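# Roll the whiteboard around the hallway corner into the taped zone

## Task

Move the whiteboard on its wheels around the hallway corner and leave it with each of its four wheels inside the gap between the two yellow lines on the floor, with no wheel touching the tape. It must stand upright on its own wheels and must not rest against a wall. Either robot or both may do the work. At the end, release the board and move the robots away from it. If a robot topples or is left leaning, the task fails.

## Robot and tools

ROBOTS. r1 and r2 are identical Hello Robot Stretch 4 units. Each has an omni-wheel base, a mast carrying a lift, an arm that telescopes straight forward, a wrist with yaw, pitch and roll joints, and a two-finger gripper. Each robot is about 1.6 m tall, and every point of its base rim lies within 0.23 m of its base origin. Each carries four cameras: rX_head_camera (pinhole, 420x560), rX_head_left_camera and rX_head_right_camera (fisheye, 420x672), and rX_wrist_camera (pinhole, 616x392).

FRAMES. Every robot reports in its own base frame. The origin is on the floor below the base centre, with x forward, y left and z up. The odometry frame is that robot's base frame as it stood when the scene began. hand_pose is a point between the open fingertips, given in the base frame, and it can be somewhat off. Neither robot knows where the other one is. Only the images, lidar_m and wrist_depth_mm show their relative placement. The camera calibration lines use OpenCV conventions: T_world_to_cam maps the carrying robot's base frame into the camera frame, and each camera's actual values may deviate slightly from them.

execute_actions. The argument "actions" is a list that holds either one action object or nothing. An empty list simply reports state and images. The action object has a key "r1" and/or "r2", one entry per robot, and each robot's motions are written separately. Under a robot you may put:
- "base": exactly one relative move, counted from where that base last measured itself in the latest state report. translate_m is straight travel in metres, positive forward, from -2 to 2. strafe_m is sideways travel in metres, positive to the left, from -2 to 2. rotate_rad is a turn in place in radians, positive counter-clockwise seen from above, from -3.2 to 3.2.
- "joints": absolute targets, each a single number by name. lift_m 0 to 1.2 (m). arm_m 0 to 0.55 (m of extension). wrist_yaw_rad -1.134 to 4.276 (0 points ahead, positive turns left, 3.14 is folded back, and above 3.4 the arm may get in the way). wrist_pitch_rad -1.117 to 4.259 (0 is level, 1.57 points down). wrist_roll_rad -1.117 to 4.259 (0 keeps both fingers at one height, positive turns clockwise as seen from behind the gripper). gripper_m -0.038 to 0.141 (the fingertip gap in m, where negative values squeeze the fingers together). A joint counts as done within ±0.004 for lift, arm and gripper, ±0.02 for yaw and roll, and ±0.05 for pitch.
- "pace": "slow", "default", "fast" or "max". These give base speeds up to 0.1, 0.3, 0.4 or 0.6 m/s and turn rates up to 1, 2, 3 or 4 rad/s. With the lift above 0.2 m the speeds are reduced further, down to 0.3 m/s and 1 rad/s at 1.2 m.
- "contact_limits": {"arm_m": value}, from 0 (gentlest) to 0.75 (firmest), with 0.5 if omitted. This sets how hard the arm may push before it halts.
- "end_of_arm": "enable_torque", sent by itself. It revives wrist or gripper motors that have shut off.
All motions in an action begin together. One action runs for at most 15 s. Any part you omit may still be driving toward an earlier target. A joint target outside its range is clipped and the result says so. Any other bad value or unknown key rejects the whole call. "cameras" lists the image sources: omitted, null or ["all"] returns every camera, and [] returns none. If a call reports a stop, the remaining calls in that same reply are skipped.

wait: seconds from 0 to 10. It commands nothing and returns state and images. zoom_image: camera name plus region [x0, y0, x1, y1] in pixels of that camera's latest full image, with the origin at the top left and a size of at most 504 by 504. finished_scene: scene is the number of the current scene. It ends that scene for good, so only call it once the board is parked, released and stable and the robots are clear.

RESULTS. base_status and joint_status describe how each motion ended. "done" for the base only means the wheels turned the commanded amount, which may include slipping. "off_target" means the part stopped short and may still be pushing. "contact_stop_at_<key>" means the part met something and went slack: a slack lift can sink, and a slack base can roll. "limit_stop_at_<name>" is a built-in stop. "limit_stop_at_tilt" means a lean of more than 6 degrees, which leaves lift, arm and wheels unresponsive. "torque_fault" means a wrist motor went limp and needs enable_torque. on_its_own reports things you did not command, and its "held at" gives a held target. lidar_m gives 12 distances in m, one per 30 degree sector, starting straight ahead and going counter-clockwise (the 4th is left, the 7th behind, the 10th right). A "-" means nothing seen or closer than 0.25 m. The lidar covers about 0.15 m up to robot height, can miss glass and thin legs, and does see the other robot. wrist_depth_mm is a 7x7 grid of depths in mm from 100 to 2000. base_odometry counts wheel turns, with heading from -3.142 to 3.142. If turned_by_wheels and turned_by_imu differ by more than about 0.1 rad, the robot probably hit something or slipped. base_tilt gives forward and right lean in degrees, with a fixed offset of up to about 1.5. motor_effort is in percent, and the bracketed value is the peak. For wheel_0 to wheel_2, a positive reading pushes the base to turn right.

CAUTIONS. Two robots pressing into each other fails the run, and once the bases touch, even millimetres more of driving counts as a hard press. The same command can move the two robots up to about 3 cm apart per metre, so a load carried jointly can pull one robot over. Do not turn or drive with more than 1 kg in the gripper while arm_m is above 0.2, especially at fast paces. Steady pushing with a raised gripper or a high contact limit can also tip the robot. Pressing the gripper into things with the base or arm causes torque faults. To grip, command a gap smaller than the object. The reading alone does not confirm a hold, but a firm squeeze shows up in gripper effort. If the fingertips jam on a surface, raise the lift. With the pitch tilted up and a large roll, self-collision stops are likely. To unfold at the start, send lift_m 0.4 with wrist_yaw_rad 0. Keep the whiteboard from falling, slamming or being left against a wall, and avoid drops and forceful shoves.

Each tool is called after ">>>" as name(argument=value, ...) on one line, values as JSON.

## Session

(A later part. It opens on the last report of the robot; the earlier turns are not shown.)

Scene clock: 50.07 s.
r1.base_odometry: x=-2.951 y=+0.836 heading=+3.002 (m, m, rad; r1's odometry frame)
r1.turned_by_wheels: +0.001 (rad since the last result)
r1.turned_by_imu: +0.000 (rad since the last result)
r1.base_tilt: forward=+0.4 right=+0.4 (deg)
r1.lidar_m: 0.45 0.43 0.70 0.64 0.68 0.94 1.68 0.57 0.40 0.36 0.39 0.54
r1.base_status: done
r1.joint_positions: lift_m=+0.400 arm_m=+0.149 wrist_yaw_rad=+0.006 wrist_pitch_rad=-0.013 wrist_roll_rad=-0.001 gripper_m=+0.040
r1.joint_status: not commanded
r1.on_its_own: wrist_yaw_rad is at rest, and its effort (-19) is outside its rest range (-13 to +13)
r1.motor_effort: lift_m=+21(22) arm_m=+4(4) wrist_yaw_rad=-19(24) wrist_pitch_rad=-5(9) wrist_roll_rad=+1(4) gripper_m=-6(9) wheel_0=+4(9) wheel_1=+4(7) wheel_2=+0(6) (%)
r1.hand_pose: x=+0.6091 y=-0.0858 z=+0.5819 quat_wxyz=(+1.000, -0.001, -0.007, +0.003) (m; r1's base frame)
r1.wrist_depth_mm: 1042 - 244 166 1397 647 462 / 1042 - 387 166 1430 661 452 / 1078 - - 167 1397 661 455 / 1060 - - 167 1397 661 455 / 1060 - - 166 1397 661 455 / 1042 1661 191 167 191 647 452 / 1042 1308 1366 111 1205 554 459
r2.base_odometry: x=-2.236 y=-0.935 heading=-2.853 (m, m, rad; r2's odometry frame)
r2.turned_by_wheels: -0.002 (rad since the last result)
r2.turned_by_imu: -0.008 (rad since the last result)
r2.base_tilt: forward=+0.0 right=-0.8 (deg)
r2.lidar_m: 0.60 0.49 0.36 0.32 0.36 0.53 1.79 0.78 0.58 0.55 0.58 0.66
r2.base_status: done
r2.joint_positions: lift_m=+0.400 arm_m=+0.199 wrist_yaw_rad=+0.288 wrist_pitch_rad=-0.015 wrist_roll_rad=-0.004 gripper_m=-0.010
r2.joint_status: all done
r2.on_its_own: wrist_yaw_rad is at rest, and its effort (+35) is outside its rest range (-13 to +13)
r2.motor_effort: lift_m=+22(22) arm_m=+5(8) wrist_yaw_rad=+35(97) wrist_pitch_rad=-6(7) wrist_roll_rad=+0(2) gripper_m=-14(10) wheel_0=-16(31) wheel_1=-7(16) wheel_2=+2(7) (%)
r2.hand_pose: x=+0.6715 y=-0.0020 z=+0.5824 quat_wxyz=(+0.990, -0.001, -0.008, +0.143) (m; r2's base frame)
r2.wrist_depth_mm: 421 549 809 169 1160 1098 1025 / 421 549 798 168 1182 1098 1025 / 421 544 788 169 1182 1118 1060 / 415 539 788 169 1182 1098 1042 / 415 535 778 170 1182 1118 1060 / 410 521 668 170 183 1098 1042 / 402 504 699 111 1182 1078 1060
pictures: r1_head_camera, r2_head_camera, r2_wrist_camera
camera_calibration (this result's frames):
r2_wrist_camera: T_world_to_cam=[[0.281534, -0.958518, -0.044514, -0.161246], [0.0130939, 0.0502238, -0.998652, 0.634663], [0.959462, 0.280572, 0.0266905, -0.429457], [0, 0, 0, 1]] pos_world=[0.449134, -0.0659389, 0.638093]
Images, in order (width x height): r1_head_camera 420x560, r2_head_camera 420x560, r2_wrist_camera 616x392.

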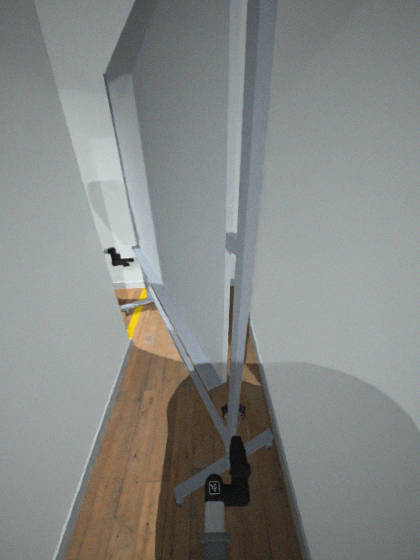

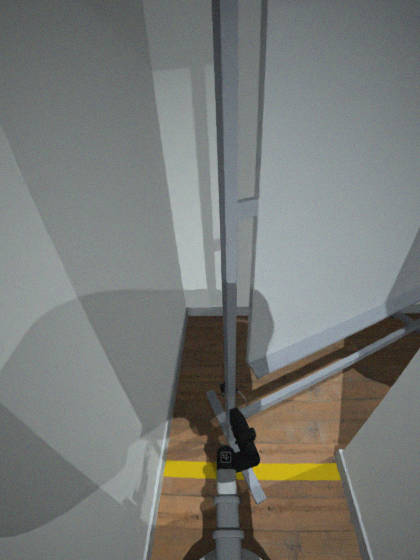

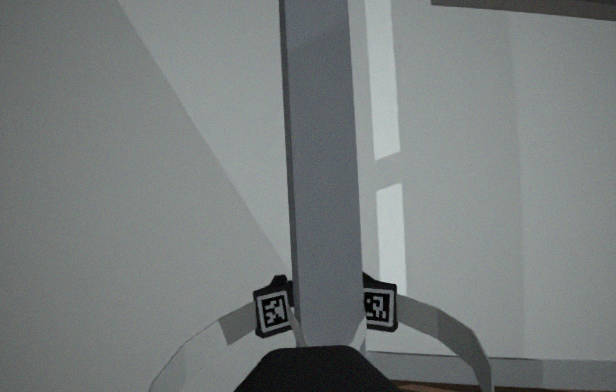

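>>> execute_actions(actions=[{"r1":{"base":{"translate_m":0.1},"pace":"slow"},"r2":{"base":{"strafe_m":0.05},"pace":"slow"}}], cameras=[])

>>> execute_actions(actions=[{"r1":{"base":{"translate_m":0.13},"pace":"slow"},"r2":{"base":{"translate_m":-0.2},"pace":"slow"}}], cameras=[])

>>> execute_actions(actions=[{"r1":{"base":{"translate_m":0.17},"pace":"slow"},"r2":{"base":{"translate_m":-0.2},"pace":"slow"}}], cameras=["r2_head_camera","r1_head_camera"])

Scene clock: 53.17 s.
r1.base_odometry: x=-3.050 y=+0.850 heading=+3.002 (m, m, rad; r1's odometry frame)
r1.turned_by_wheels: +0.000 (rad since the last result)
r1.turned_by_imu: +0.000 (rad since the last result)
r1.base_tilt: forward=+0.4 right=+0.4 (deg)
r1.lidar_m: 0.43 0.41 0.71 0.65 0.69 0.94 1.69 0.57 0.40 0.36 0.39 0.54
r1.base_status: done
r1.joint_positions: lift_m=+0.400 arm_m=+0.149 wrist_yaw_rad=-0.002 wrist_pitch_rad=-0.013 wrist_roll_rad=-0.001 gripper_m=+0.040
r1.joint_status: not commanded
r1.motor_effort: lift_m=+22(22) arm_m=+4(4) wrist_yaw_rad=+4(18) wrist_pitch_rad=-8(9) wrist_roll_rad=+3(3) gripper_m=-5(7) wheel_0=+3(10) wheel_1=+4(7) wheel_2=-6(5) (%)
r1.hand_pose: x=+0.6084 y=-0.0881 z=+0.5818 quat_wxyz=(+1.000, -0.001, -0.006, -0.001) (m; r1's base frame)
r1.wrist_depth_mm: 1863 245 238 130 1138 627 445 / 1863 436 1863 130 1138 634 439 / 1863 1863 1863 130 1138 634 442 / 1863 1863 1863 129 1138 640 445 / 1863 1921 1863 129 1160 640 442 / 1537 1618 195 129 186 627 439 / 1336 1281 1336 110 1098 535 445
r2.base_odometry: x=-2.222 y=-0.982 heading=-2.854 (m, m, rad; r2's odometry frame)
r2.turned_by_wheels: -0.001 (rad since the last result)
r2.turned_by_imu: -0.003 (rad since the last result)
r2.base_tilt: forward=+0.1 right=-0.8 (deg)
r2.lidar_m: 0.61 0.42 0.30 0.28 0.30 0.46 1.39 0.85 0.63 0.59 0.64 0.65
r2.base_status: done
r2.joint_positions: lift_m=+0.400 arm_m=+0.199 wrist_yaw_rad=+0.292 wrist_pitch_rad=-0.015 wrist_roll_rad=-0.004 gripper_m=-0.010
r2.joint_status: not commanded
r2.on_its_own: wrist_yaw_rad is at rest, and its effort (+23) is outside its rest range (-13 to +13)
r2.motor_effort: lift_m=+22(22) arm_m=+5(5) wrist_yaw_rad=+23(54) wrist_pitch_rad=-5(7) wrist_roll_rad=-1(0) gripper_m=-8(13) wheel_0=-11(24) wheel_1=+0(6) wheel_2=-5(7) (%)
r2.hand_pose: x=+0.6715 y=-0.0007 z=+0.5825 quat_wxyz=(+0.989, -0.001, -0.008, +0.145) (m; r2's base frame)
r2.wrist_depth_mm: 368 477 699 169 1182 1098 1042 / 368 473 691 170 1205 1098 1042 / 366 469 691 170 1182 1098 1042 / 366 469 668 171 1205 1118 1060 / 362 462 668 171 1205 1118 1042 / 357 455 554 171 186 1118 1042 / 351 427 640 111 1182 1098 1042
pictures: none
No camera images: the call's "cameras" was empty. Leave "cameras" out to get every camera's image.

Scene clock: 56.43 s.
r1.base_odometry: x=-3.179 y=+0.868 heading=+3.002 (m, m, rad; r1's odometry frame)
r1.turned_by_wheels: +0.000 (rad since the last result)
r1.turned_by_imu: -0.002 (rad since the last result)
r1.base_tilt: forward=+0.4 right=+0.4 (deg)
r1.lidar_m: 0.41 0.36 0.69 0.64 0.69 0.94 1.69 0.58 0.38 0.34 0.38 0.53
r1.base_status: done
r1.joint_positions: lift_m=+0.400 arm_m=+0.149 wrist_yaw_rad=-0.001 wrist_pitch_rad=-0.012 wrist_roll_rad=-0.001 gripper_m=+0.040
r1.joint_status: not commanded
r1.motor_effort: lift_m=+21(22) arm_m=+4(4) wrist_yaw_rad=+0(45) wrist_pitch_rad=-9(12) wrist_roll_rad=+3(2) gripper_m=-10(6) wheel_0=-2(5) wheel_1=+2(7) wheel_2=-4(15) (%)
r1.hand_pose: x=+0.6085 y=-0.0876 z=+0.5816 quat_wxyz=(+1.000, -0.001, -0.006, +0.000) (m; r1's base frame)
r1.wrist_depth_mm: 1756 232 247 125 991 615 442 / 1708 343 1756 125 991 627 433 / 1756 1708 1756 125 1008 634 439 / 1756 1708 1708 125 991 634 439 / 1756 1708 1756 125 991 627 436 / 1756 1756 195 126 182 580 433 / 1366 676 1336 110 976 512 439
r2.base_odometry: x=-2.030 y=-0.926 heading=-2.854 (m, m, rad; r2's odometry frame)
r2.turned_by_wheels: +0.000 (rad since the last result)
r2.turned_by_imu: +0.001 (rad since the last result)
r2.base_tilt: forward=+0.0 right=-0.8 (deg)
r2.lidar_m: 0.62 0.42 0.33 0.29 0.32 0.48 1.46 0.83 0.62 0.59 0.65 0.69
r2.base_status: done
r2.joint_positions: lift_m=+0.400 arm_m=+0.199 wrist_yaw_rad=+0.302 wrist_pitch_rad=-0.015 wrist_roll_rad=-0.004 gripper_m=-0.010
r2.joint_status: not commanded
r2.motor_effort: lift_m=+22(22) arm_m=+5(4) wrist_yaw_rad=-7(48) wrist_pitch_rad=-6(6) wrist_roll_rad=+0(1) gripper_m=-12(14) wheel_0=-5(11) wheel_1=-6(10) wheel_2=+9(10) (%)
r2.hand_pose: x=+0.6715 y=+0.0024 z=+0.5824 quat_wxyz=(+0.989, -0.001, -0.008, +0.150) (m; r2's base frame)
r2.wrist_depth_mm: 368 477 691 172 1366 1281 1182 / 366 469 683 171 1366 1308 1205 / 368 469 668 173 1397 1281 1205 / 364 462 668 173 1397 1308 1205 / 362 459 654 173 1397 1308 1229 / 355 455 190 173 187 1308 1229 / 351 410 640 111 1336 1229 1182
pictures: none
No camera images: the call's "cameras" was empty. Leave "cameras" out to get every camera's image.

Scene clock: 59.70 s.
r1.base_odometry: x=-3.347 y=+0.892 heading=+3.002 (m, m, rad; r1's odometry frame)
r1.turned_by_wheels: +0.000 (rad since the last result)
r1.turned_by_imu: -0.002 (rad since the last result)
r1.base_tilt: forward=+0.4 right=+0.4 (deg)
r1.lidar_m: 0.39 0.81 0.71 0.64 0.68 0.93 1.69 0.56 0.39 0.37 0.37 0.52
r1.base_status: done
r1.joint_positions: lift_m=+0.400 arm_m=+0.149 wrist_yaw_rad=-0.002 wrist_pitch_rad=-0.013 wrist_roll_rad=-0.001 gripper_m=+0.040
r1.joint_status: not commanded
r1.motor_effort: lift_m=+22(21) arm_m=+4(4) wrist_yaw_rad=+2(36) wrist_pitch_rad=-8(10) wrist_roll_rad=+2(4) gripper_m=-4(5) wheel_0=+2(5) wheel_1=+2(5) wheel_2=-4(16) (%)
r1.hand_pose: x=+0.6084 y=-0.0880 z=+0.5818 quat_wxyz=(+1.000, -0.001, -0.006, -0.001) (m; r1's base frame)
r1.wrist_depth_mm: 235 233 1576 125 946 603 433 / 334 1576 1537 125 976 609 436 / 1576 1576 1576 125 960 615 430 / 1576 1618 1576 125 976 621 430 / 1576 1576 1576 125 976 615 427 / 1576 1576 195 125 181 564 430 / 1255 1281 1336 111 931 517 430
r2.base_odometry: x=-1.839 y=-0.869 heading=-2.854 (m, m, rad; r2's odometry frame)
r2.turned_by_wheels: +0.000 (rad since the last result)
r2.turned_by_imu: +0.001 (rad since the last result)
r2.base_tilt: forward=+0.1 right=-0.8 (deg)
r2.lidar_m: 0.60 0.44 0.32 0.30 0.32 0.48 1.54 0.83 0.60 0.58 0.61 0.76
r2.base_status: done
r2.joint_positions: lift_m=+0.400 arm_m=+0.199 wrist_yaw_rad=+0.306 wrist_pitch_rad=-0.015 wrist_roll_rad=-0.004 gripper_m=-0.010
r2.joint_status: not commanded
r2.on_its_own: wrist_yaw_rad is at rest, and its effort (-18) is outside its rest range (-13 to +13)
r2.motor_effort: lift_m=+22(22) arm_m=+5(5) wrist_yaw_rad=-18(39) wrist_pitch_rad=-6(7) wrist_roll_rad=+0(1) gripper_m=-12(15) wheel_0=-2(8) wheel_1=-3(8) wheel_2=+10(7) (%)
r2.hand_pose: x=+0.6715 y=+0.0037 z=+0.5824 quat_wxyz=(+0.988, -0.001, -0.008, +0.153) (m; r2's base frame)
r2.wrist_depth_mm: 373 480 647 171 1618 245 244 / 373 480 647 170 1618 1430 1397 / 370 473 640 172 1576 1464 1366 / 368 469 676 172 1618 1499 1397 / 368 466 668 172 1618 1464 1366 / 362 455 190 171 186 1464 1397 / 357 415 640 111 1308 1229 1255
pictures: r1_head_camera, r2_head_camera
Images, in order (width x height): r1_head_camera 420x560, r2_head_camera 420x560.

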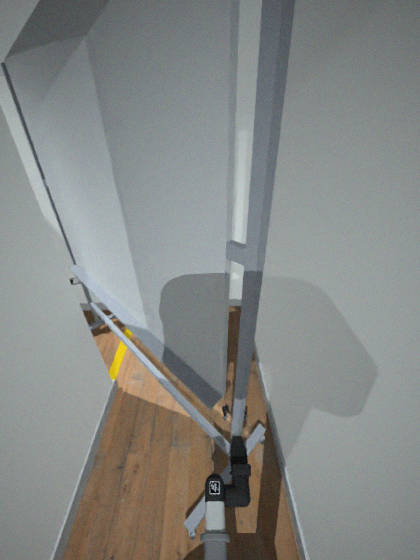

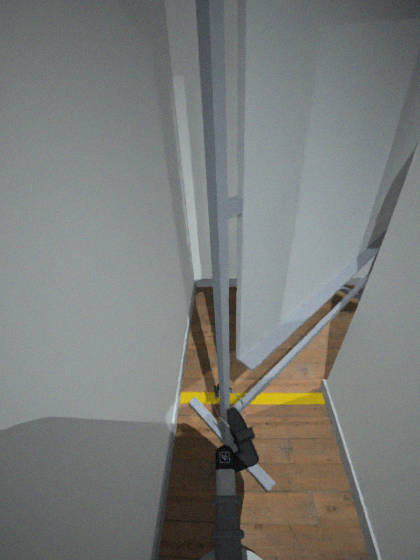

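>>> execute_actions(actions=[{"r1":{"base":{"translate_m":0.12},"joints":{"arm_m":0.23},"pace":"slow"},"r2":{"base":{"translate_m":-0.17},"pace":"slow"}}], cameras=[])

>>> execute_actions(actions=[{"r1":{"base":{"translate_m":0.25},"joints":{"gripper_m":0.08},"pace":"slow"},"r2":{"base":{"translate_m":-0.145},"pace":"slow"}}], cameras=[])

>>> execute_actions(actions=[{"r1":{"base":{"translate_m":0.29},"pace":"slow"},"r2":{"base":{"translate_m":-0.1},"pace":"slow"}}], cameras=["r2_head_camera","r1_head_camera"])

Scene clock: 63.43 s.
r1.base_odometry: x=-3.465 y=+0.909 heading=+3.001 (m, m, rad; r1's odometry frame)
r1.turned_by_wheels: +0.000 (rad since the last result)
r1.turned_by_imu: -0.005 (rad since the last result)
r1.base_tilt: forward=+0.5 right=+0.4 (deg)
r1.lidar_m: 0.40 0.73 0.70 0.65 0.68 0.96 1.72 0.54 0.36 0.35 0.37 0.50
r1.base_status: done
r1.joint_positions: lift_m=+0.400 arm_m=+0.228 wrist_yaw_rad=-0.002 wrist_pitch_rad=-0.012 wrist_roll_rad=-0.001 gripper_m=+0.040
r1.joint_status: all done
r1.motor_effort: lift_m=+22(22) arm_m=+9(16) wrist_yaw_rad=+5(75) wrist_pitch_rad=-11(11) wrist_roll_rad=+0(2) gripper_m=-7(7) wheel_0=-2(13) wheel_1=+2(0) wheel_2=-6(24) (%)
r1.hand_pose: x=+0.6876 y=-0.0881 z=+0.5814 quat_wxyz=(+1.000, +0.000, -0.006, -0.001) (m; r1's base frame)
r1.wrist_depth_mm: 236 820 1397 122 917 580 415 / 1366 1366 1397 122 917 591 418 / 1397 1397 1366 122 931 591 413 / 1397 1397 1366 122 946 591 415 / 1366 1397 1397 122 931 585 410 / 1366 1397 196 122 182 544 418 / 1336 1281 1336 110 904 480 415
r2.base_odometry: x=-1.676 y=-0.821 heading=-2.854 (m, m, rad; r2's odometry frame)
r2.turned_by_wheels: +0.000 (rad since the last result)
r2.turned_by_imu: +0.001 (rad since the last result)
r2.base_tilt: forward=+0.1 right=-0.8 (deg)
r2.lidar_m: 0.62 0.44 0.32 0.31 0.35 0.49 1.64 0.81 0.59 0.57 0.60 0.79
r2.base_status: done
r2.joint_positions: lift_m=+0.400 arm_m=+0.199 wrist_yaw_rad=+0.303 wrist_pitch_rad=-0.015 wrist_roll_rad=-0.004 gripper_m=-0.010
r2.joint_status: not commanded
r2.motor_effort: lift_m=+22(22) arm_m=+5(4) wrist_yaw_rad=-8(55) wrist_pitch_rad=-6(6) wrist_roll_rad=+0(2) gripper_m=-14(18) wheel_0=-5(10) wheel_1=-6(7) wheel_2=+9(21) (%)
r2.hand_pose: x=+0.6715 y=+0.0025 z=+0.5824 quat_wxyz=(+0.989, -0.001, -0.008, +0.151) (m; r2's base frame)
r2.wrist_depth_mm: 379 488 668 174 1661 244 245 / 382 488 668 177 1756 1661 382 / 382 484 654 176 1808 1618 1537 / 379 480 683 176 1756 1618 1537 / 375 477 683 175 1756 1618 1576 / 370 469 189 175 187 1661 1499 / 364 424 654 111 1336 1205 1281
pictures: none
No camera images: the call's "cameras" was empty. Leave "cameras" out to get every camera's image.

Scene clock: 67.20 s.
r1.base_odometry: x=-3.713 y=+0.943 heading=+3.001 (m, m, rad; r1's odometry frame)
r1.turned_by_wheels: -0.001 (rad since the last result)
r1.turned_by_imu: +0.000 (rad since the last result)
r1.base_tilt: forward=+0.4 right=+0.6 (deg)
r1.lidar_m: 0.35 0.66 0.70 0.66 0.70 0.94 1.67 0.54 0.38 0.34 0.37 0.52
r1.base_status: done
r1.joint_positions: lift_m=+0.400 arm_m=+0.228 wrist_yaw_rad=-0.007 wrist_pitch_rad=-0.013 wrist_roll_rad=-0.001 gripper_m=+0.080
r1.joint_status: all done
r1.on_its_own: wrist_yaw_rad is at rest, and its effort (+18) is outside its rest range (-13 to +13)
r1.motor_effort: lift_m=+21(22) arm_m=+8(9) wrist_yaw_rad=+18(28) wrist_pitch_rad=-7(13) wrist_roll_rad=+2(1) gripper_m=+0(5) wheel_0=+1(15) wheel_1=+1(8) wheel_2=-10(11) (%)
r1.hand_pose: x=+0.6872 y=-0.0895 z=+0.5819 quat_wxyz=(+1.000, +0.000, -0.007, -0.004) (m; r1's base frame)
r1.wrist_depth_mm: 1160 1138 1160 125 866 554 402 / 1160 1138 1138 124 878 559 402 / 1138 1138 1138 124 878 564 397 / 1160 1138 1160 124 878 564 397 / 1160 1160 1160 124 878 564 394 / 1160 1160 205 124 194 488 402 / 1160 1138 1138 110 854 480 399
r2.base_odometry: x=-1.537 y=-0.779 heading=-2.854 (m, m, rad; r2's odometry frame)
r2.turned_by_wheels: +0.000 (rad since the last result)
r2.turned_by_imu: -0.002 (rad since the last result)
r2.base_tilt: forward=+0.0 right=-0.9 (deg)
r2.lidar_m: 0.60 0.44 0.33 0.32 0.34 0.50 1.69 0.80 0.60 0.56 0.61 0.88
r2.base_status: done
r2.joint_positions: lift_m=+0.400 arm_m=+0.200 wrist_yaw_rad=+0.299 wrist_pitch_rad=-0.016 wrist_roll_rad=-0.004 gripper_m=-0.010
r2.joint_status: not commanded
r2.motor_effort: lift_m=+22(22) arm_m=+3(5) wrist_yaw_rad=+1(22) wrist_pitch_rad=-4(8) wrist_roll_rad=-2(2) gripper_m=-12(18) wheel_0=-2(13) wheel_1=-1(13) wheel_2=-1(14) (%)
r2.hand_pose: x=+0.6719 y=+0.0015 z=+0.5826 quat_wxyz=(+0.989, -0.001, -0.008, +0.149) (m; r2's base frame)
r2.wrist_depth_mm: 392 504 683 173 246 247 759 / 389 500 683 175 1863 375 433 / 392 500 683 175 1863 1808 1661 / 387 496 668 175 1921 1756 1618 / 384 488 699 174 1921 1808 1661 / 379 484 189 173 187 1708 1499 / 375 439 676 111 1336 1229 609
pictures: none
No camera images: the call's "cameras" was empty. Leave "cameras" out to get every camera's image.

Scene clock: 71.37 s.
r1.base_odometry: x=-4.000 y=+0.984 heading=+2.999 (m, m, rad; r1's odometry frame)
r1.turned_by_wheels: -0.001 (rad since the last result)
r1.turned_by_imu: +0.001 (rad since the last result)
r1.base_tilt: forward=+0.3 right=+0.4 (deg)
r1.lidar_m: 0.32 0.59 0.72 0.67 0.70 0.95 1.65 0.51 0.37 0.34 0.36 0.49
r1.base_status: done
r1.joint_positions: lift_m=+0.400 arm_m=+0.229 wrist_yaw_rad=-0.011 wrist_pitch_rad=-0.013 wrist_roll_rad=-0.001 gripper_m=+0.080
r1.joint_status: not commanded
r1.on_its_own: wrist_yaw_rad is at rest, and its effort (+28) is outside its rest range (-13 to +13)
r1.motor_effort: lift_m=+21(22) arm_m=+8(8) wrist_yaw_rad=+28(52) wrist_pitch_rad=-8(7) wrist_roll_rad=+1(1) gripper_m=-5(6) wheel_0=-3(22) wheel_1=+0(11) wheel_2=-11(13) (%)
r1.hand_pose: x=+0.6869 y=-0.0905 z=+0.5819 quat_wxyz=(+1.000, +0.000, -0.007, -0.005) (m; r1's base frame)
r1.wrist_depth_mm: 866 866 866 130 831 530 384 / 866 866 866 130 842 535 389 / 866 878 878 130 842 544 384 / 866 878 878 130 842 539 382 / 866 866 866 130 831 539 382 / 866 866 199 130 193 469 387 / 878 866 866 111 768 462 384
r2.base_odometry: x=-1.441 y=-0.751 heading=-2.854 (m, m, rad; r2's odometry frame)
r2.turned_by_wheels: +0.000 (rad since the last result)
r2.turned_by_imu: -0.002 (rad since the last result)
r2.base_tilt: forward=+0.1 right=-0.8 (deg)
r2.lidar_m: 0.60 0.46 0.33 0.32 0.34 0.51 1.69 0.79 0.57 0.56 0.59 0.86
r2.base_status: done
r2.joint_positions: lift_m=+0.400 arm_m=+0.200 wrist_yaw_rad=+0.299 wrist_pitch_rad=-0.015 wrist_roll_rad=-0.004 gripper_m=-0.010
r2.joint_status: not commanded
r2.motor_effort: lift_m=+22(22) arm_m=+1(2) wrist_yaw_rad=+3(23) wrist_pitch_rad=-5(8) wrist_roll_rad=+0(1) gripper_m=-14(20) wheel_0=-4(15) wheel_1=-1(11) wheel_2=+1(15) (%)
r2.hand_pose: x=+0.6722 y=+0.0014 z=+0.5826 quat_wxyz=(+0.989, -0.001, -0.008, +0.149) (m; r2's base frame)
r2.wrist_depth_mm: 397 508 707 174 245 564 1708 / 397 508 683 175 1983 421 1708 / 397 508 691 174 - 1808 1756 / 394 504 715 173 - 1808 1756 / 389 496 715 175 - 1863 1756 / 384 488 189 175 187 1661 1618 / 379 442 683 111 1336 1138 1255
pictures: r1_head_camera, r2_head_camera
Images, in order (width x height): r1_head_camera 420x560, r2_head_camera 420x560.

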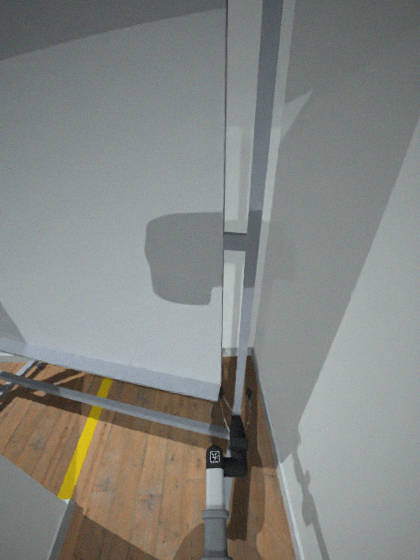

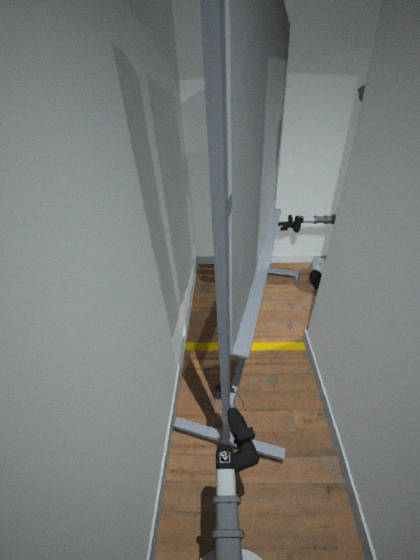

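>>> execute_actions(actions=[{"r1":{"base":{"translate_m":0.3},"pace":"slow"},"r2":{"base":{"translate_m":-0.03},"pace":"slow"}}], cameras=[])

>>> execute_actions(actions=[{"r1":{"base":{"translate_m":-0.1},"joints":{"gripper_m":0.14,"arm_m":0}},"r2":{"base":{"strafe_m":-0.08},"pace":"slow"}}], cameras=[])

>>> execute_actions(actions=[{"r2":{"base":{"translate_m":-1.1}}}], cameras=["r2_head_camera","r1_head_left_camera"])

Scene clock: 76.33 s.
r1.base_odometry: x=-4.296 y=+1.027 heading=+2.998 (m, m, rad; r1's odometry frame)
r1.turned_by_wheels: -0.002 (rad since the last result)
r1.turned_by_imu: -0.006 (rad since the last result)
r1.base_tilt: forward=+0.4 right=+0.4 (deg)
r1.lidar_m: 0.34 0.53 0.78 0.68 0.70 0.95 1.64 0.52 0.34 0.33 0.34 0.48
r1.base_status: done
r1.joint_positions: lift_m=+0.400 arm_m=+0.229 wrist_yaw_rad=-0.016 wrist_pitch_rad=-0.014 wrist_roll_rad=-0.001 gripper_m=+0.080
r1.joint_status: not commanded
r1.on_its_own: wrist_yaw_rad is at rest, and its effort (+44) is outside its rest range (-13 to +13)
r1.motor_effort: lift_m=+22(21) arm_m=+8(8) wrist_yaw_rad=+44(48) wrist_pitch_rad=-5(8) wrist_roll_rad=+3(3) gripper_m=-3(2) wheel_0=-9(10) wheel_1=-1(7) wheel_2=-13(17) (%)
r1.hand_pose: x=+0.6864 y=-0.0921 z=+0.5821 quat_wxyz=(+1.000, -0.001, -0.007, -0.008) (m; r1's base frame)
r1.wrist_depth_mm: 574 574 580 121 585 492 359 / 574 580 580 121 591 496 362 / 574 580 580 121 591 500 364 / 574 580 585 121 591 500 357 / 574 574 580 121 591 496 362 / 574 580 204 121 210 433 359 / 574 580 580 111 591 439 355
r2.base_odometry: x=-1.413 y=-0.743 heading=-2.854 (m, m, rad; r2's odometry frame)
r2.turned_by_wheels: +0.000 (rad since the last result)
r2.turned_by_imu: -0.001 (rad since the last result)
r2.base_tilt: forward=+0.0 right=-0.9 (deg)
r2.lidar_m: 0.61 0.46 0.35 0.31 0.36 0.50 1.71 0.78 0.59 0.55 0.60 0.86
r2.base_status: done
r2.joint_positions: lift_m=+0.400 arm_m=+0.200 wrist_yaw_rad=+0.301 wrist_pitch_rad=-0.015 wrist_roll_rad=-0.004 gripper_m=-0.010
r2.joint_status: not commanded
r2.motor_effort: lift_m=+22(22) arm_m=+0(0) wrist_yaw_rad=-3(7) wrist_pitch_rad=-6(7) wrist_roll_rad=-3(4) gripper_m=-6(17) wheel_0=+0(9) wheel_1=+0(11) wheel_2=+1(14) (%)
r2.hand_pose: x=+0.6722 y=+0.0020 z=+0.5825 quat_wxyz=(+0.989, -0.001, -0.008, +0.150) (m; r2's base frame)
r2.wrist_depth_mm: 397 512 691 166 244 1863 1756 / 397 512 683 167 366 1863 1756 / 394 508 683 168 - 1921 1756 / 394 500 683 166 - 1808 1756 / 389 496 699 167 - 1921 1756 / 384 484 189 167 187 1708 1397 / 377 442 683 111 1205 1229 1255
pictures: none
No camera images: the call's "cameras" was empty. Leave "cameras" out to get every camera's image.

Scene clock: 78.27 s.
r1.base_odometry: x=-4.197 y=+1.012 heading=+2.998 (m, m, rad; r1's odometry frame)
r1.turned_by_wheels: +0.000 (rad since the last result)
r1.turned_by_imu: +0.000 (rad since the last result)
r1.base_tilt: forward=+0.4 right=+0.3 (deg)
r1.lidar_m: 0.39 0.64 0.75 0.69 0.70 0.96 1.64 0.53 0.37 0.33 0.36 0.48
r1.base_status: done
r1.joint_positions: lift_m=+0.400 arm_m=+0.001 wrist_yaw_rad=+0.000 wrist_pitch_rad=-0.013 wrist_roll_rad=-0.001 gripper_m=+0.140
r1.joint_status: all done
r1.motor_effort: lift_m=+21(22) arm_m=-8(10) wrist_yaw_rad=-2(44) wrist_pitch_rad=-7(7) wrist_roll_rad=+4(4) gripper_m=-4(6) wheel_0=+1(15) wheel_1=-1(9) wheel_2=-1(11) (%)
r1.hand_pose: x=+0.4607 y=-0.0875 z=+0.5818 quat_wxyz=(+1.000, -0.001, -0.007, +0.000) (m; r1's base frame)
r1.wrist_depth_mm: 459 455 452 891 904 549 397 / 459 452 449 904 904 559 399 / 904 904 904 904 904 559 394 / 891 891 904 904 904 559 392 / 904 904 904 891 891 559 392 / 904 917 904 904 878 203 399 / 904 891 904 111 904 521 392
r2.base_odometry: x=-1.435 y=-0.666 heading=-2.853 (m, m, rad; r2's odometry frame)
r2.turned_by_wheels: +0.001 (rad since the last result)
r2.turned_by_imu: +0.002 (rad since the last result)
r2.base_tilt: forward=+0.1 right=-0.8 (deg)
r2.lidar_m: 0.60 0.59 0.42 0.38 0.44 0.63 2.06 0.68 0.50 0.48 0.51 0.75
r2.base_status: done
r2.joint_positions: lift_m=+0.400 arm_m=+0.200 wrist_yaw_rad=+0.313 wrist_pitch_rad=-0.015 wrist_roll_rad=-0.004 gripper_m=-0.010
r2.joint_status: not commanded
r2.on_its_own: wrist_yaw_rad is at rest, and its effort (-38) is outside its rest range (-13 to +13)
r2.motor_effort: lift_m=+22(22) arm_m=+0(1) wrist_yaw_rad=-38(39) wrist_pitch_rad=-6(6) wrist_roll_rad=+0(2) gripper_m=-10(10) wheel_0=+13(17) wheel_1=+1(6) wheel_2=+4(1) (%)
r2.hand_pose: x=+0.6722 y=+0.0056 z=+0.5824 quat_wxyz=(+0.988, -0.001, -0.008, +0.156) (m; r2's base frame)
r2.wrist_depth_mm: 466 591 750 175 244 1863 1708 / 466 591 759 172 364 1863 1756 / 466 580 750 169 - 1863 1756 / 462 585 741 167 - 1863 1756 / 455 580 778 168 - 1921 1808 / 452 564 183 168 186 1708 1499 / 445 517 750 111 904 1229 1229
pictures: none
No camera images: the call's "cameras" was empty. Leave "cameras" out to get every camera's image.

Scene clock: 83.43 s.
r1.base_odometry: x=-4.197 y=+1.012 heading=+2.998 (m, m, rad; r1's odometry frame)
r1.turned_by_wheels: +0.000 (rad since the last result)
r1.turned_by_imu: +0.000 (rad since the last result)
r1.base_tilt: forward=+0.3 right=+0.4 (deg)
r1.lidar_m: 1.11 1.15 0.76 0.68 0.72 0.96 1.65 0.53 0.36 0.34 0.35 0.48
r1.base_status: not commanded
r1.joint_positions: lift_m=+0.400 arm_m=+0.001 wrist_yaw_rad=+0.000 wrist_pitch_rad=-0.013 wrist_roll_rad=-0.001 gripper_m=+0.140
r1.joint_status: not commanded
r1.motor_effort: lift_m=+21(22) arm_m=-8(8) wrist_yaw_rad=-1(2) wrist_pitch_rad=-8(8) wrist_roll_rad=+3(2) gripper_m=+3(4) wheel_0=+1(1) wheel_1=-1(1) wheel_2=-1(1) (%)
r1.hand_pose: x=+0.4607 y=-0.0875 z=+0.5818 quat_wxyz=(+1.000, -0.001, -0.007, +0.000) (m; r1's base frame)
r1.wrist_depth_mm: 904 904 904 891 891 549 394 / 904 904 904 904 904 554 399 / 904 891 904 904 904 559 392 / 891 904 904 904 904 564 392 / 904 891 904 904 904 559 392 / 904 904 904 904 866 204 397 / 904 904 891 110 904 525 394
r2.base_odometry: x=-0.381 y=-0.353 heading=-2.853 (m, m, rad; r2's odometry frame)
r2.turned_by_wheels: +0.000 (rad since the last result)
r2.turned_by_imu: -0.002 (rad since the last result)
r2.base_tilt: forward=+0.1 right=-0.9 (deg)
r2.lidar_m: 0.59 0.63 0.49 0.45 0.50 0.71 1.13 1.17 1.07 0.67 0.49 0.66
r2.base_status: done
r2.joint_positions: lift_m=+0.400 arm_m=+0.200 wrist_yaw_rad=+0.304 wrist_pitch_rad=-0.014 wrist_roll_rad=-0.005 gripper_m=-0.010
r2.joint_status: not commanded
r2.motor_effort: lift_m=+22(22) arm_m=-2(1) wrist_yaw_rad=-12(50) wrist_pitch_rad=-8(10) wrist_roll_rad=+0(1) gripper_m=-12(19) wheel_0=-1(15) wheel_1=-4(13) wheel_2=+9(29) (%)
r2.hand_pose: x=+0.6726 y=+0.0031 z=+0.5823 quat_wxyz=(+0.988, -0.001, -0.007, +0.152) (m; r2's base frame)
r2.wrist_depth_mm: 525 668 917 167 249 - 1118 / 521 668 960 167 364 - 1098 / 525 661 960 168 - - 1160 / 521 661 960 169 - - 1229 / 512 647 931 169 - - 1182 / 508 647 778 168 187 1808 1229 / 500 603 891 111 1205 1229 1160
pictures: r1_head_left_camera, r2_head_camera
Images, in order (width x height): r1_head_left_camera 420x672, r2_head_camera 420x560.

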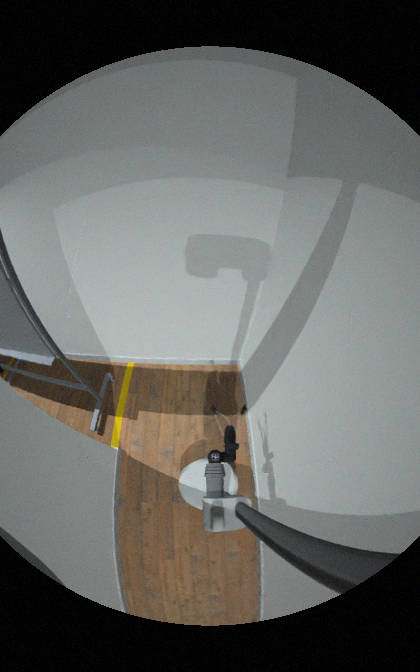

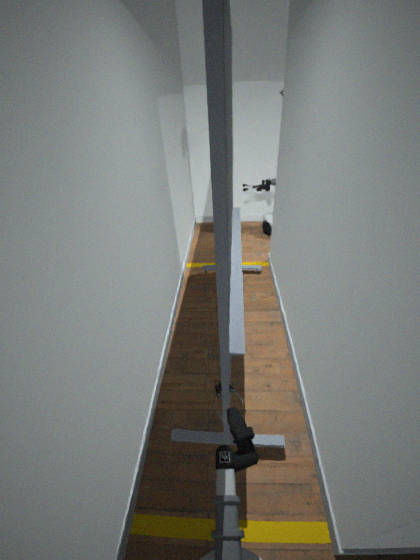

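Good.

>>> execute_actions(actions=[{"r2":{"joints":{"gripper_m":0.14}}}], cameras=[])

>>> execute_actions(actions=[{"r2":{"base":{"translate_m":-0.4},"joints":{"arm_m":0,"wrist_yaw_rad":0.45}}}], cameras=[])

>>> finished_scene(scene=1)

Scene clock: 86.53 s.
r1.base_odometry: x=-4.197 y=+1.012 heading=+2.998 (m, m, rad; r1's odometry frame)
r1.turned_by_wheels: +0.000 (rad since the last result)
r1.turned_by_imu: +0.000 (rad since the last result)
r1.base_tilt: forward=+0.3 right=+0.3 (deg)
r1.lidar_m: 1.11 1.15 0.78 0.68 0.71 0.94 1.66 0.53 0.34 0.34 0.35 0.47
r1.base_status: not commanded
r1.joint_positions: lift_m=+0.400 arm_m=+0.001 wrist_yaw_rad=+0.000 wrist_pitch_rad=-0.013 wrist_roll_rad=-0.001 gripper_m=+0.140
r1.joint_status: not commanded
r1.motor_effort: lift_m=+22(22) arm_m=-8(8) wrist_yaw_rad=-1(3) wrist_pitch_rad=-8(7) wrist_roll_rad=+4(3) gripper_m=+1(1) wheel_0=+1(1) wheel_1=-1(1) wheel_2=-1(1) (%)
r1.hand_pose: x=+0.4607 y=-0.0875 z=+0.5818 quat_wxyz=(+1.000, -0.001, -0.007, +0.000) (m; r1's base frame)
r1.wrist_depth_mm: 891 904 904 904 904 549 397 / 891 891 904 904 904 554 402 / 891 904 904 904 904 564 392 / 891 904 904 904 904 559 392 / 904 904 891 891 891 554 392 / 891 904 891 904 866 204 397 / 891 891 904 110 904 525 394
r2.base_odometry: x=-0.381 y=-0.353 heading=-2.853 (m, m, rad; r2's odometry frame)
r2.turned_by_wheels: +0.000 (rad since the last result)
r2.turned_by_imu: -0.001 (rad since the last result)
r2.base_tilt: forward=+0.0 right=-0.8 (deg)
r2.lidar_m: 0.61 0.64 0.48 0.45 0.48 0.71 1.11 1.19 1.05 0.70 0.49 0.64
r2.base_status: not commanded
r2.joint_positions: lift_m=+0.400 arm_m=+0.200 wrist_yaw_rad=+0.300 wrist_pitch_rad=-0.015 wrist_roll_rad=-0.005 gripper_m=+0.140
r2.joint_status: all done
r2.motor_effort: lift_m=+22(22) arm_m=-2(1) wrist_yaw_rad=-1(13) wrist_pitch_rad=-5(7) wrist_roll_rad=+1(1) gripper_m=+1(12) wheel_0=-1(1) wheel_1=-3(4) wheel_2=+3(9) (%)
r2.hand_pose: x=+0.6726 y=+0.0018 z=+0.5825 quat_wxyz=(+0.989, -0.001, -0.008, +0.150) (m; r2's base frame)
r2.wrist_depth_mm: 525 676 946 169 249 - 1078 / 525 676 917 170 364 - 1098 / 525 676 904 168 - - 1138 / 521 661 960 170 - - 1160 / 521 654 960 170 - - 1182 / 512 580 831 169 1576 1576 1205 / 504 615 917 111 1255 1229 1138
pictures: none
No camera images: the call's "cameras" was empty. Leave "cameras" out to get every camera's image.

Scene clock: 89.33 s.
r1.base_odometry: x=-4.197 y=+1.012 heading=+2.998 (m, m, rad; r1's odometry frame)
r1.turned_by_wheels: +0.000 (rad since the last result)
r1.turned_by_imu: +0.000 (rad since the last result)
r1.base_tilt: forward=+0.5 right=+0.3 (deg)
r1.lidar_m: 1.11 1.15 0.77 0.68 0.72 1.00 1.65 0.51 0.37 0.34 0.35 0.49
r1.base_status: not commanded
r1.joint_positions: lift_m=+0.400 arm_m=+0.001 wrist_yaw_rad=+0.000 wrist_pitch_rad=-0.013 wrist_roll_rad=-0.001 gripper_m=+0.140
r1.joint_status: not commanded
r1.motor_effort: lift_m=+22(22) arm_m=-8(8) wrist_yaw_rad=-1(2) wrist_pitch_rad=-7(8) wrist_roll_rad=+3(3) gripper_m=+2(2) wheel_0=+1(1) wheel_1=-1(1) wheel_2=-1(1) (%)
r1.hand_pose: x=+0.4607 y=-0.0875 z=+0.5818 quat_wxyz=(+1.000, -0.001, -0.007, +0.000) (m; r1's base frame)
r1.wrist_depth_mm: 904 891 904 891 904 554 397 / 891 891 891 904 904 554 399 / 904 904 891 904 904 559 394 / 904 904 904 891 904 559 392 / 891 904 904 891 904 554 392 / 904 904 904 904 878 203 397 / 917 891 904 111 904 525 394
r2.base_odometry: x=+0.002 y=-0.239 heading=-2.853 (m, m, rad; r2's odometry frame)
r2.turned_by_wheels: +0.000 (rad since the last result)
r2.turned_by_imu: -0.001 (rad since the last result)
r2.base_tilt: forward=+0.0 right=-0.9 (deg)
r2.lidar_m: 1.01 0.67 0.49 0.48 0.52 0.73 0.71 0.77 1.04 1.00 0.83 0.73
r2.base_status: done
r2.joint_positions: lift_m=+0.400 arm_m=+0.002 wrist_yaw_rad=+0.450 wrist_pitch_rad=-0.015 wrist_roll_rad=-0.005 gripper_m=+0.140
r2.joint_status: all done
r2.motor_effort: lift_m=+22(22) arm_m=-9(12) wrist_yaw_rad=+0(17) wrist_pitch_rad=-6(6) wrist_roll_rad=-2(1) gripper_m=-2(1) wheel_0=-1(8) wheel_1=+0(7) wheel_2=+2(11) (%)
r2.hand_pose: x=+0.4703 y=+0.0467 z=+0.5824 quat_wxyz=(+0.975, -0.001, -0.008, +0.223) (m; r2's base frame)
r2.wrist_depth_mm: 496 603 820 1229 - - 1863 / 492 609 809 1205 - - - / 492 603 809 1205 - 1808 - / 492 603 798 1205 - - - / 488 597 788 1160 - - - / 480 535 715 1060 1618 1576 1661 / 477 564 778 111 1366 1229 1255
pictures: none
No camera images: the call's "cameras" was empty. Leave "cameras" out to get every camera's image.

The scene is finished: the task was done.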